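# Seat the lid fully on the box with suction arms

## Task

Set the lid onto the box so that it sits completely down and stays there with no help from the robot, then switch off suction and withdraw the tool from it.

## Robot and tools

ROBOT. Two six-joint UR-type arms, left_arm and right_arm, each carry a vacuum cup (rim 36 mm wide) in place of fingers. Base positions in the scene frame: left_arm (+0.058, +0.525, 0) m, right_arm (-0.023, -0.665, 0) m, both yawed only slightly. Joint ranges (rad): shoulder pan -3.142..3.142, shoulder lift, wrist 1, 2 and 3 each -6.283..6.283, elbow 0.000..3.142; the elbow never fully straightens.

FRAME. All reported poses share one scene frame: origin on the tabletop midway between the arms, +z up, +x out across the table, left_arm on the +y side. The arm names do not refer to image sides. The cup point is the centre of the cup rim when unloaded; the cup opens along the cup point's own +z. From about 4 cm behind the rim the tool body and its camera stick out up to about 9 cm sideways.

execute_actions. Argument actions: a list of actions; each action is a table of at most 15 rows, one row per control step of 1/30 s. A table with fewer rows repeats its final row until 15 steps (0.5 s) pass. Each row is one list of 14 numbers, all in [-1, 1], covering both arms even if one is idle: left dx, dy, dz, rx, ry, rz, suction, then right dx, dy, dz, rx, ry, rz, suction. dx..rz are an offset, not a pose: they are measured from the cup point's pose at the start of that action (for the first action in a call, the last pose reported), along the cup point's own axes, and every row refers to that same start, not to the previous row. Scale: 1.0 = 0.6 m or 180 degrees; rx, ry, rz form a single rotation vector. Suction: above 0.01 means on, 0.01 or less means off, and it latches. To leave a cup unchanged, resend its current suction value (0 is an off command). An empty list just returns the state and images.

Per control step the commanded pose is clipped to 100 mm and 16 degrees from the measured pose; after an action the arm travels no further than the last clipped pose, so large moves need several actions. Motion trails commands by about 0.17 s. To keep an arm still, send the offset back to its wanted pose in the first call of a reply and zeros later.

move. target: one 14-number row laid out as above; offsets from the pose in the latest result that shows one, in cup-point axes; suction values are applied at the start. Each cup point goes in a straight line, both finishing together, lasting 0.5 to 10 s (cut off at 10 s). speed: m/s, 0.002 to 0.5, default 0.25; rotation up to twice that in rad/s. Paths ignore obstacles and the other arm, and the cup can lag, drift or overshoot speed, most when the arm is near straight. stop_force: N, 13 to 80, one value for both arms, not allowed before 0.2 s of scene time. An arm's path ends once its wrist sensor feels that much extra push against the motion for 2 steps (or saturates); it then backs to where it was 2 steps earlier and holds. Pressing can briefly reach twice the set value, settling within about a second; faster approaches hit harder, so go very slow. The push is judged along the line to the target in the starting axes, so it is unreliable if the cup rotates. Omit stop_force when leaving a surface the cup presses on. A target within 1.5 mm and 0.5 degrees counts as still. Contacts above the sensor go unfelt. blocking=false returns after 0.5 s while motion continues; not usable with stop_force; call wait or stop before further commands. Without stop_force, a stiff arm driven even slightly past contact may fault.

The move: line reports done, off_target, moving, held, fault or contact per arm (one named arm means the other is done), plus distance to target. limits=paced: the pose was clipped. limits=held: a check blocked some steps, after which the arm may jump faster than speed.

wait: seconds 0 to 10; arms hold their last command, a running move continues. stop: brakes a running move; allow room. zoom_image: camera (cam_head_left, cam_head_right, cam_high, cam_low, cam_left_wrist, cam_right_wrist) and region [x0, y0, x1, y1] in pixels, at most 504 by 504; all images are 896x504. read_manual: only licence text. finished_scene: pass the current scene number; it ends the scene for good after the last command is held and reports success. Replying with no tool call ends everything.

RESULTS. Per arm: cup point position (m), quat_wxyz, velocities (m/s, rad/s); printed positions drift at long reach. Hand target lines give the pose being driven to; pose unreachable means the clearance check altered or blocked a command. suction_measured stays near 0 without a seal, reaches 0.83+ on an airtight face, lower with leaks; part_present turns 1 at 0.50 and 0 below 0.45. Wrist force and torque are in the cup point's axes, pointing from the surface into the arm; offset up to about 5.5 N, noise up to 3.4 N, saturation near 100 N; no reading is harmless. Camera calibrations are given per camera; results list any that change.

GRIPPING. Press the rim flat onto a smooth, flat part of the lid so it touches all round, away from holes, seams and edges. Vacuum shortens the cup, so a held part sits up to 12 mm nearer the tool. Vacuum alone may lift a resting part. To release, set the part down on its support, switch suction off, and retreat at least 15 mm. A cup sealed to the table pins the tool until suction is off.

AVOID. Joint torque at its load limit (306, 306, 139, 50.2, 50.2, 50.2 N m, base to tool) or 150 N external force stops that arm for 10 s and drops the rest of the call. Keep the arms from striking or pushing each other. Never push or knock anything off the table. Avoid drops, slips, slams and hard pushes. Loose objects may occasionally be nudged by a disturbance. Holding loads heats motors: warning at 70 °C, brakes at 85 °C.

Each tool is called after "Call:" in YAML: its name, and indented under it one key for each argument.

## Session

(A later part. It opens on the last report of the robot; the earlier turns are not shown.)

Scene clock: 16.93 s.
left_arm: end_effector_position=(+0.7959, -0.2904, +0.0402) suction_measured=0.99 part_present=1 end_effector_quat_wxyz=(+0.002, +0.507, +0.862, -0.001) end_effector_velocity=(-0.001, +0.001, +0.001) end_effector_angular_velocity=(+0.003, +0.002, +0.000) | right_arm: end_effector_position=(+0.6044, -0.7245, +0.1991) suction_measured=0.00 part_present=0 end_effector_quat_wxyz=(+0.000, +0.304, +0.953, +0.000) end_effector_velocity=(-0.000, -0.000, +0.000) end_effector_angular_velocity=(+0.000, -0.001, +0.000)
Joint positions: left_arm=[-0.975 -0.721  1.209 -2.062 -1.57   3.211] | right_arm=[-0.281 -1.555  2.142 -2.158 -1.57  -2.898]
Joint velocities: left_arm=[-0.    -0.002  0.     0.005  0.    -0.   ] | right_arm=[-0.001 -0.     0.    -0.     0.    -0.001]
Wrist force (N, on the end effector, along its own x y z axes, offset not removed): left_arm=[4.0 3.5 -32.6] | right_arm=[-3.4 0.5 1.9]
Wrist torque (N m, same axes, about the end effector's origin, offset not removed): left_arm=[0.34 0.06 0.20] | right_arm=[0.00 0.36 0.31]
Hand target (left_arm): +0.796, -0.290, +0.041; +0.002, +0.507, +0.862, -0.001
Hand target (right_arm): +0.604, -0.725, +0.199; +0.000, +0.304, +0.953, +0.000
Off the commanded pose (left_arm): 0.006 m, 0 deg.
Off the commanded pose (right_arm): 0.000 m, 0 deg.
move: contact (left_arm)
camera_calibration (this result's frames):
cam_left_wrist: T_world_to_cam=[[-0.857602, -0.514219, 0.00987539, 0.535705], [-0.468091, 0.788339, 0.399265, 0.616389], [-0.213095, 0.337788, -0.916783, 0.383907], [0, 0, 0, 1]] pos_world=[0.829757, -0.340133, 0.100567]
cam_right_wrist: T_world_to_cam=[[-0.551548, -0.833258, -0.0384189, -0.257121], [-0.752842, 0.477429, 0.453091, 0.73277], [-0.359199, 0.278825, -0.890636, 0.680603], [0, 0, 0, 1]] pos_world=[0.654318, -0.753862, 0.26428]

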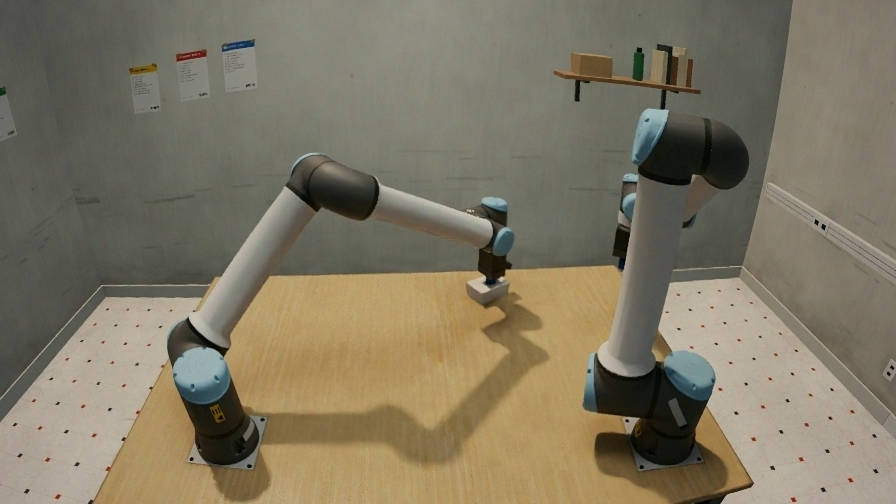

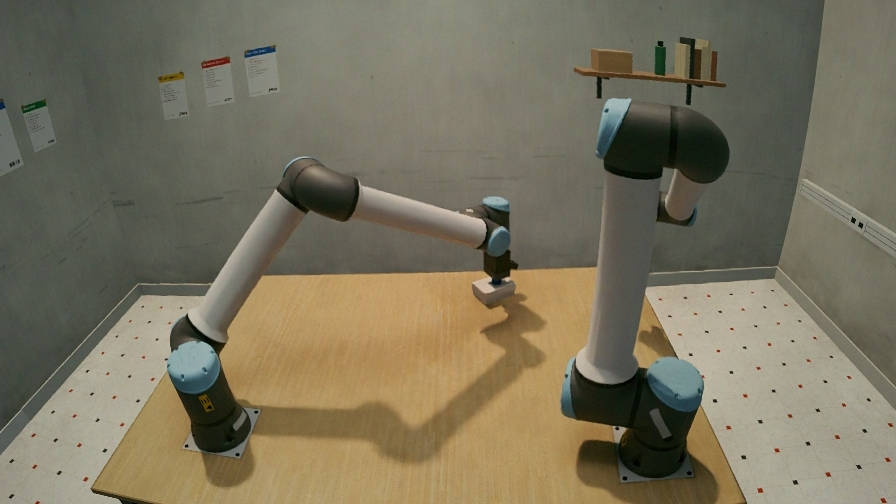

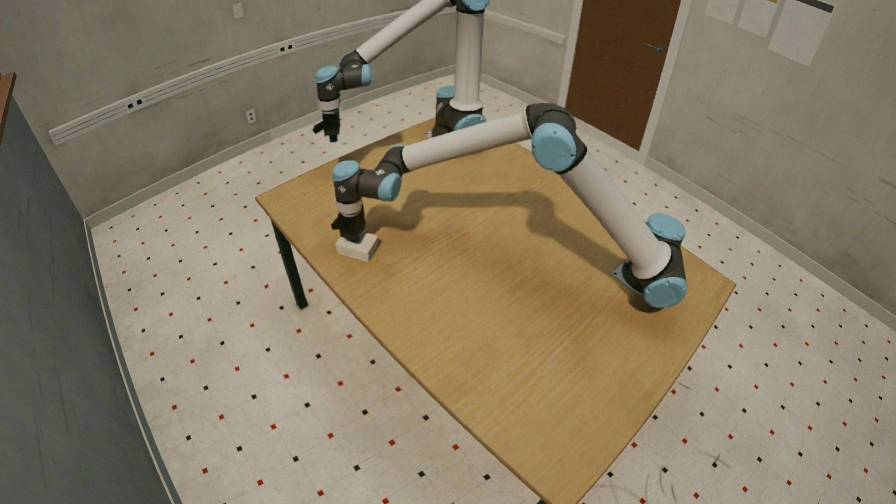

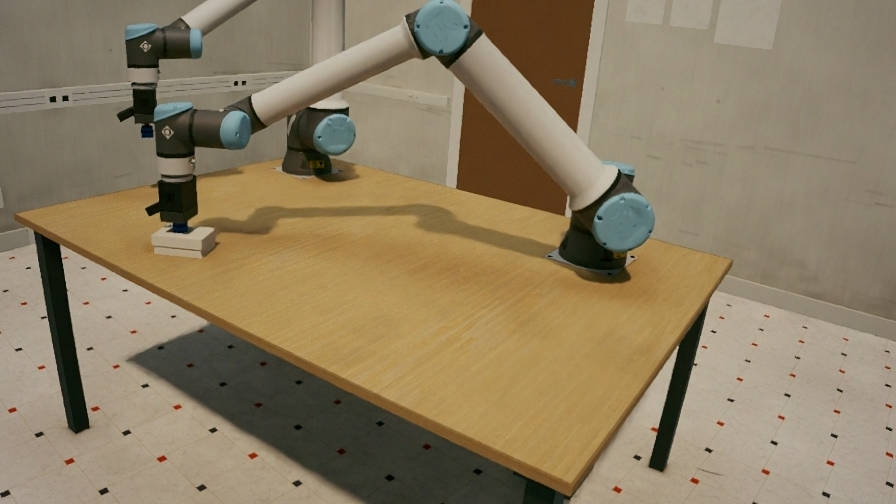

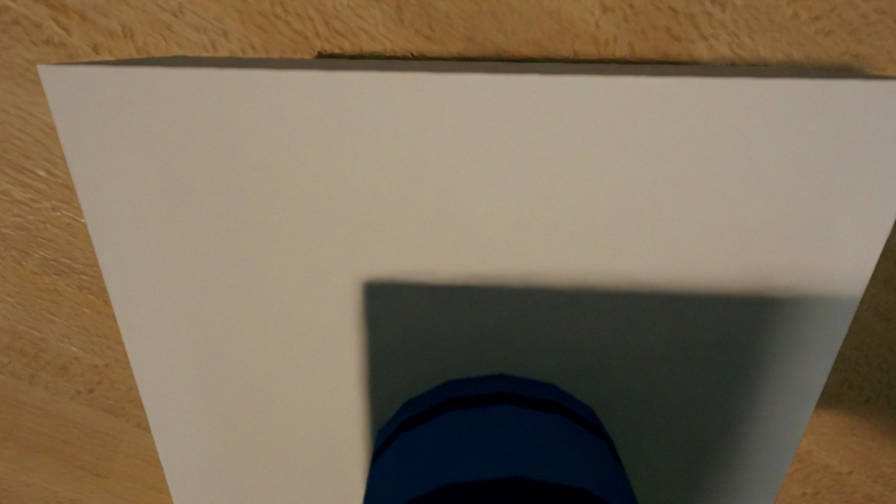

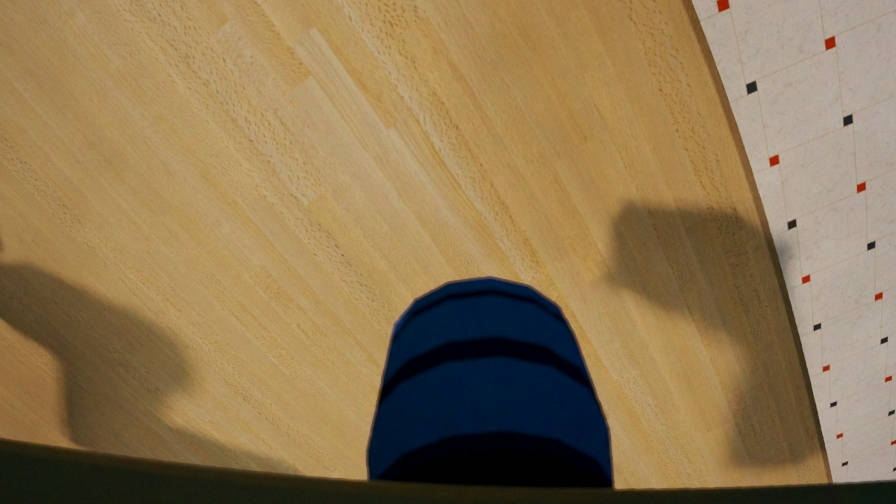

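Call:
execute_actions:
  actions:
    - [[0,0,0,0,0,0,0,0,0,0,0,0,0,0]]

Call:
move:
  target: [0.08,0,-0.3,0,0,0,0,0,0,0,0,0,0,0]

Call:
zoom_image:
  camera: "cam_low"
  region: [135, 190, 235, 270]

Scene clock: 17.60 s.
left_arm: end_effector_position=(+0.7959, -0.2905, +0.0404) suction_measured=0.01 part_present=0 end_effector_quat_wxyz=(+0.002, +0.507, +0.862, -0.001) end_effector_velocity=(+0.000, -0.000, -0.000) end_effector_angular_velocity=(-0.000, -0.000, +0.000) | right_arm: end_effector_position=(+0.6044, -0.7245, +0.1991) suction_measured=0.00 part_present=0 end_effector_quat_wxyz=(+0.000, +0.304, +0.953, +0.000) end_effector_velocity=(+0.000, -0.000, -0.001) end_effector_angular_velocity=(+0.001, +0.001, +0.000)
Joint positions: left_arm=[-0.975 -0.721  1.209 -2.062 -1.57   3.211] | right_arm=[-0.281 -1.555  2.142 -2.158 -1.57  -2.898]
Joint velocities: left_arm=[ 0.     0.001 -0.    -0.     0.    -0.   ] | right_arm=[-0.     0.001  0.    -0.     0.    -0.   ]
Wrist force (N, on the end effector, along its own x y z axes, offset not removed): left_arm=[3.8 -1.3 -38.6] | right_arm=[-2.8 5.7 0.7]
Wrist torque (N m, same axes, about the end effector's origin, offset not removed): left_arm=[-0.17 0.67 0.12] | right_arm=[0.76 0.23 0.35]
Hand target (left_arm): +0.796, -0.290, +0.040; +0.002, +0.507, +0.862, -0.001
Hand target (right_arm): +0.604, -0.725, +0.199; +0.000, +0.304, +0.953, +0.000
Off the commanded pose (left_arm): 0.000 m, 0 deg.
Off the commanded pose (right_arm): 0.000 m, 0 deg.
camera_calibration (this result's frames):
cam_left_wrist: T_world_to_cam=[[-0.857603, -0.514218, 0.00987082, 0.535706], [-0.468119, 0.788382, 0.399148, 0.616405], [-0.213031, 0.33769, -0.916833, 0.383991], [0, 0, 0, 1]] pos_world=[0.829776, -0.340162, 0.100731]
cam_right_wrist: T_world_to_cam=[[-0.551548, -0.833258, -0.0384191, -0.257121], [-0.752842, 0.477428, 0.453091, 0.73277], [-0.359199, 0.278825, -0.890636, 0.680603], [0, 0, 0, 1]] pos_world=[0.654318, -0.753862, 0.26428]

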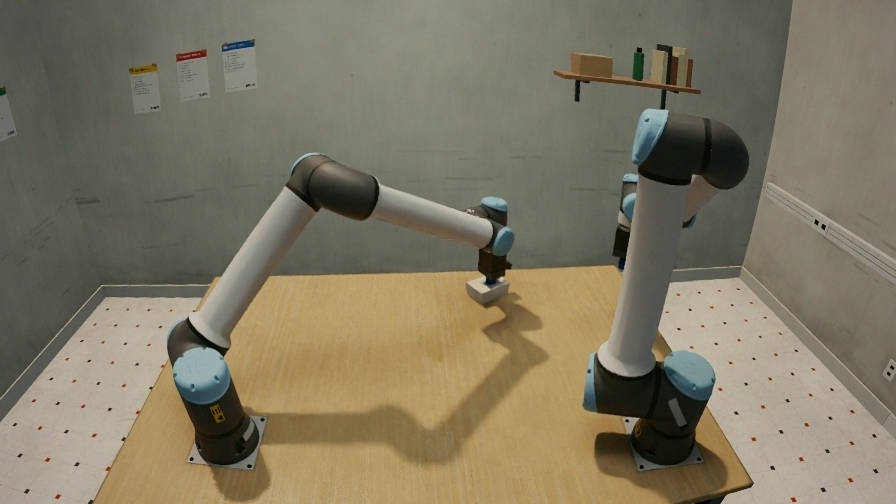

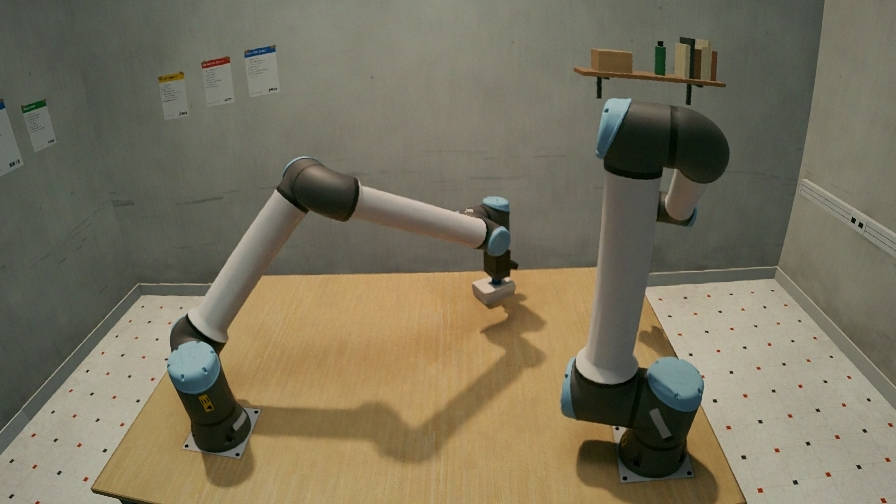

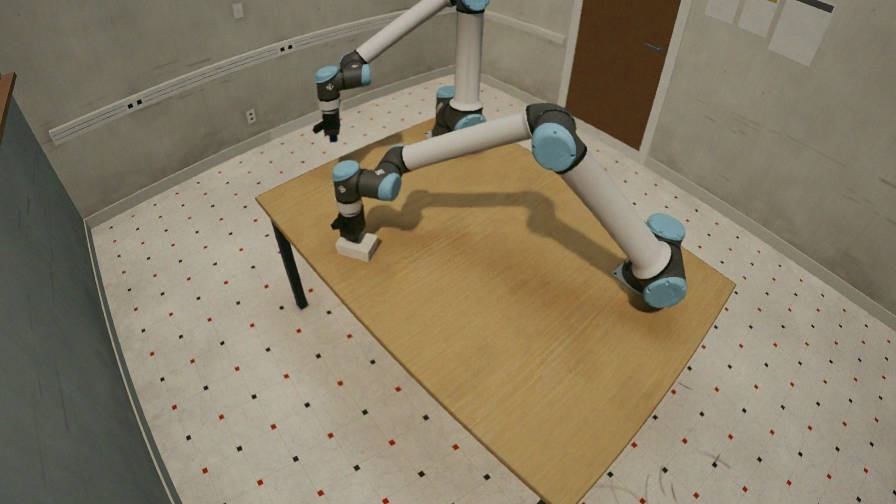

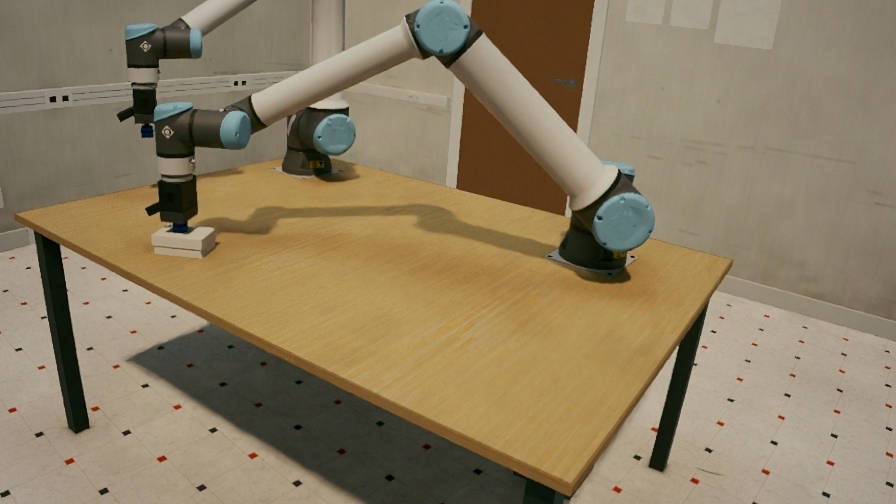

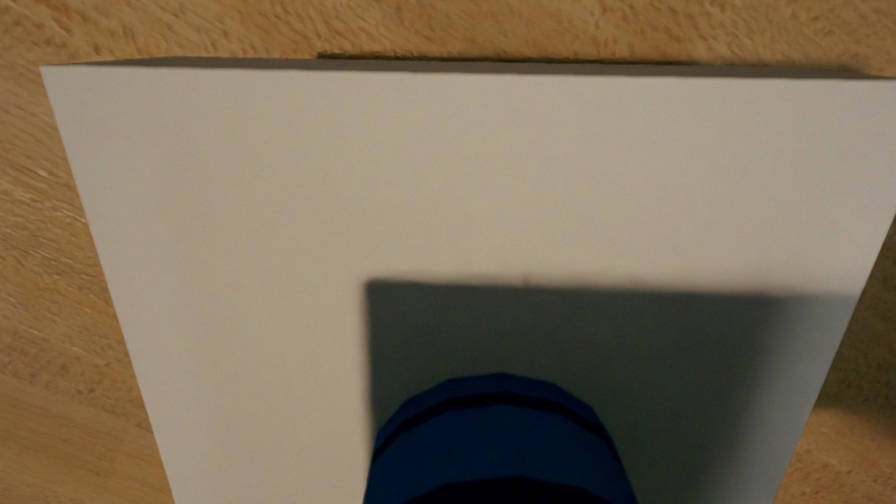

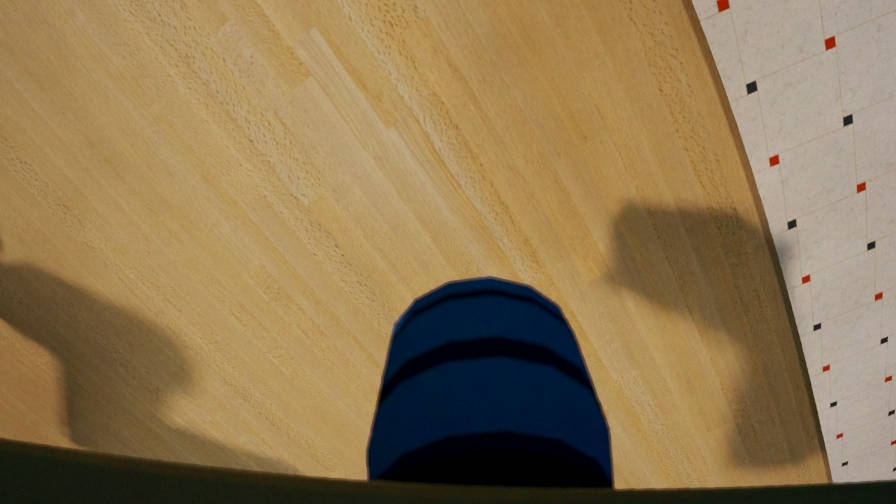

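Scene clock: 19.00 s.
left_arm: end_effector_position=(+0.7725, -0.2482, +0.2200) suction_measured=0.01 part_present=0 end_effector_quat_wxyz=(+0.002, +0.507, +0.862, -0.001) end_effector_velocity=(-0.001, +0.001, +0.002) end_effector_angular_velocity=(+0.001, +0.001, -0.000) | right_arm: end_effector_position=(+0.6044, -0.7245, +0.1991) suction_measured=0.00 part_present=0 end_effector_quat_wxyz=(+0.000, +0.304, +0.953, +0.000) end_effector_velocity=(-0.000, -0.000, -0.001) end_effector_angular_velocity=(+0.000, +0.001, +0.001)
Joint positions: left_arm=[-0.971 -0.919  1.222 -1.877 -1.57   3.214] | right_arm=[-0.281 -1.555  2.142 -2.158 -1.57  -2.898]
Joint velocities: left_arm=[-0.    -0.002 -0.     0.004 -0.    -0.   ] | right_arm=[-0.     0.001  0.     0.     0.    -0.002]
Wrist force (N, on the end effector, along its own x y z axes, offset not removed): left_arm=[-5.3 0.3 -2.3] | right_arm=[-3.0 0.7 2.6]
Wrist torque (N m, same axes, about the end effector's origin, offset not removed): left_arm=[-0.07 0.77 0.36] | right_arm=[0.15 0.30 0.37]
Hand target (left_arm): +0.772, -0.248, +0.220; +0.002, +0.507, +0.862, -0.001
Hand target (right_arm): +0.604, -0.725, +0.199; +0.000, +0.304, +0.953, +0.000
Off the commanded pose (left_arm): 0.000 m, 0 deg.
Off the commanded pose (right_arm): 0.000 m, 0 deg.
move: done
camera_calibration (this result's frames):
cam_left_wrist: T_world_to_cam=[[-0.857602, -0.51422, 0.00985982, 0.535589], [-0.468121, 0.788374, 0.39916, 0.500399], [-0.213029, 0.337705, -0.916828, 0.529377], [0, 0, 0, 1]] pos_world=[0.806342, -0.297865, 0.280328]

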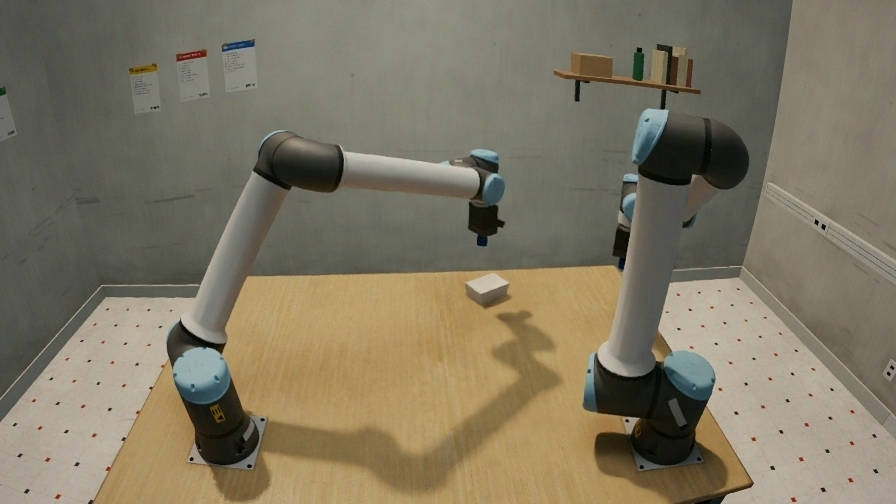

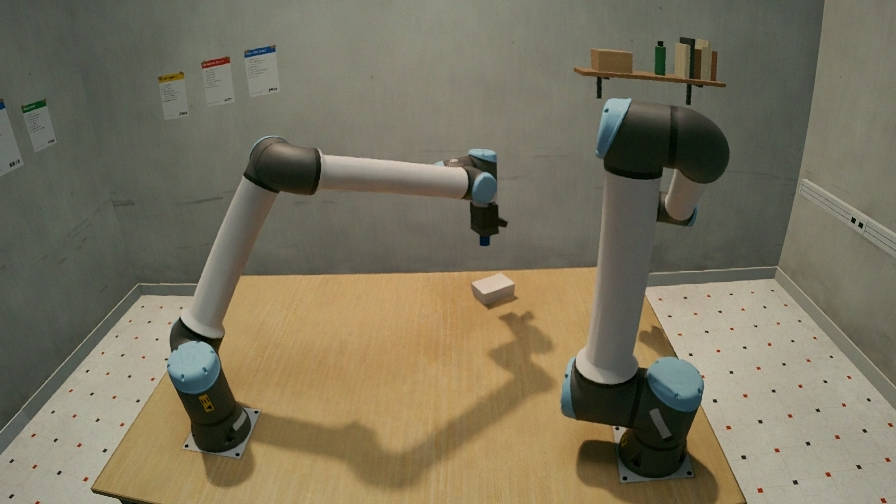

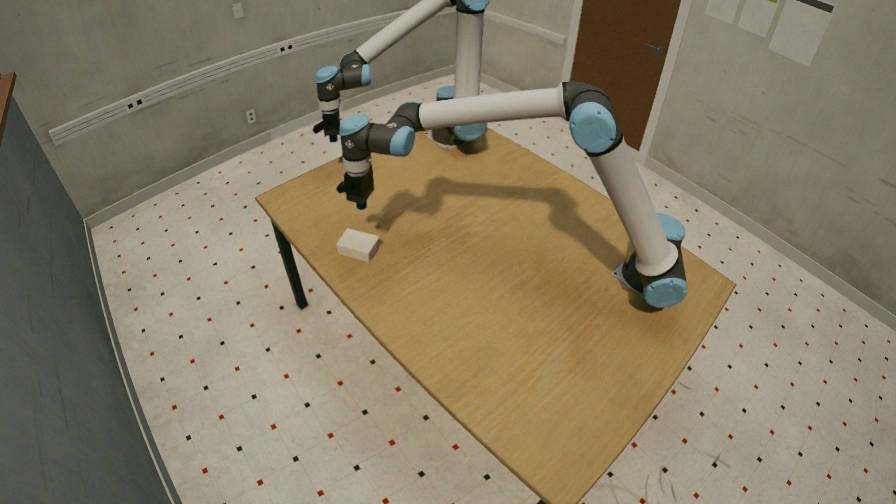

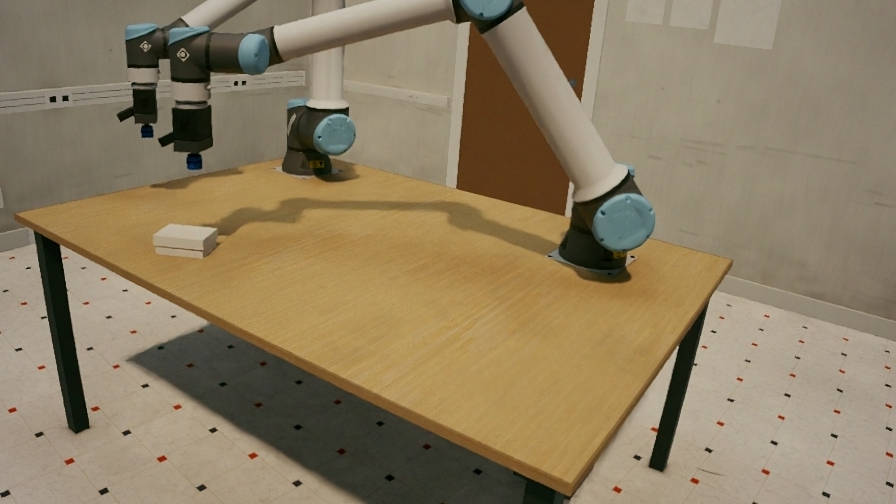

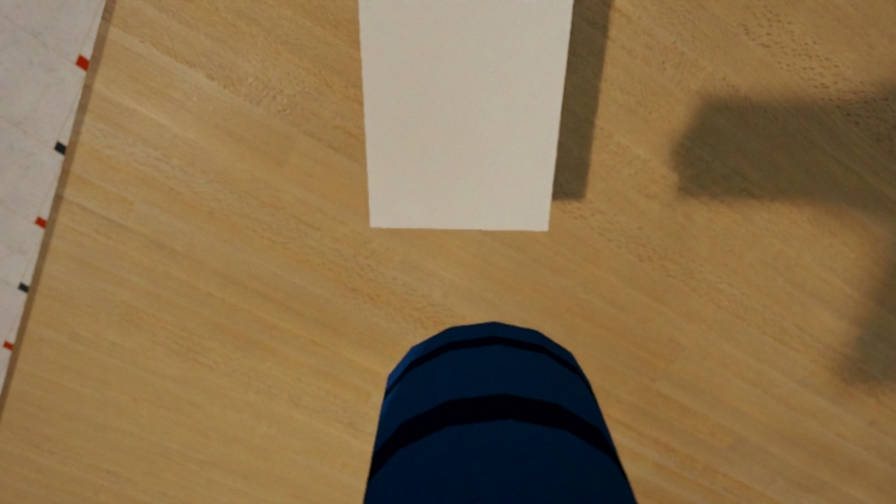

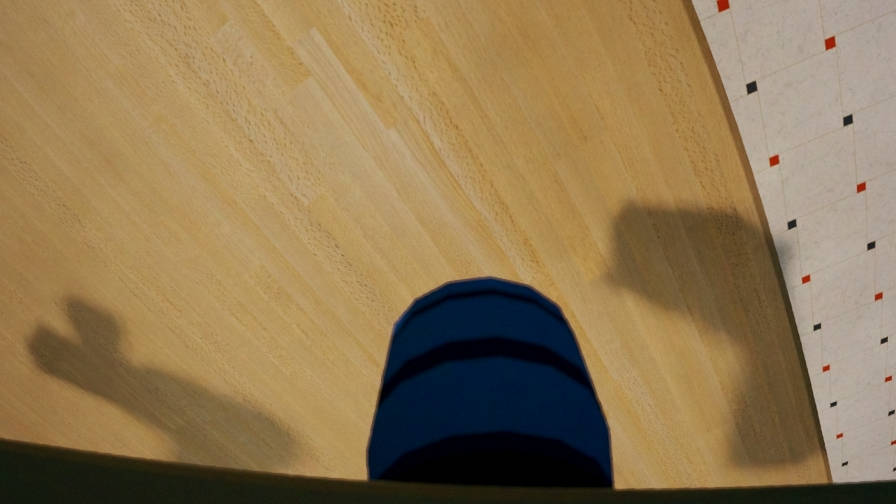

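Region (135, 190, 235, 270) of cam_low's 896x504 image, scaled by 5.040, with more detail than that image has; it fills the top 403 rows of this view, and the rest is white.

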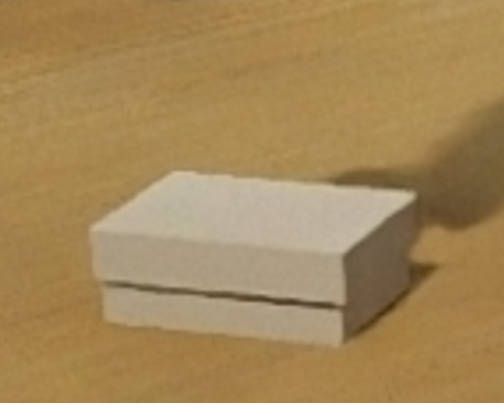

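Call:
finished_scene:
  scene: 2

The scene is finished: the task was done.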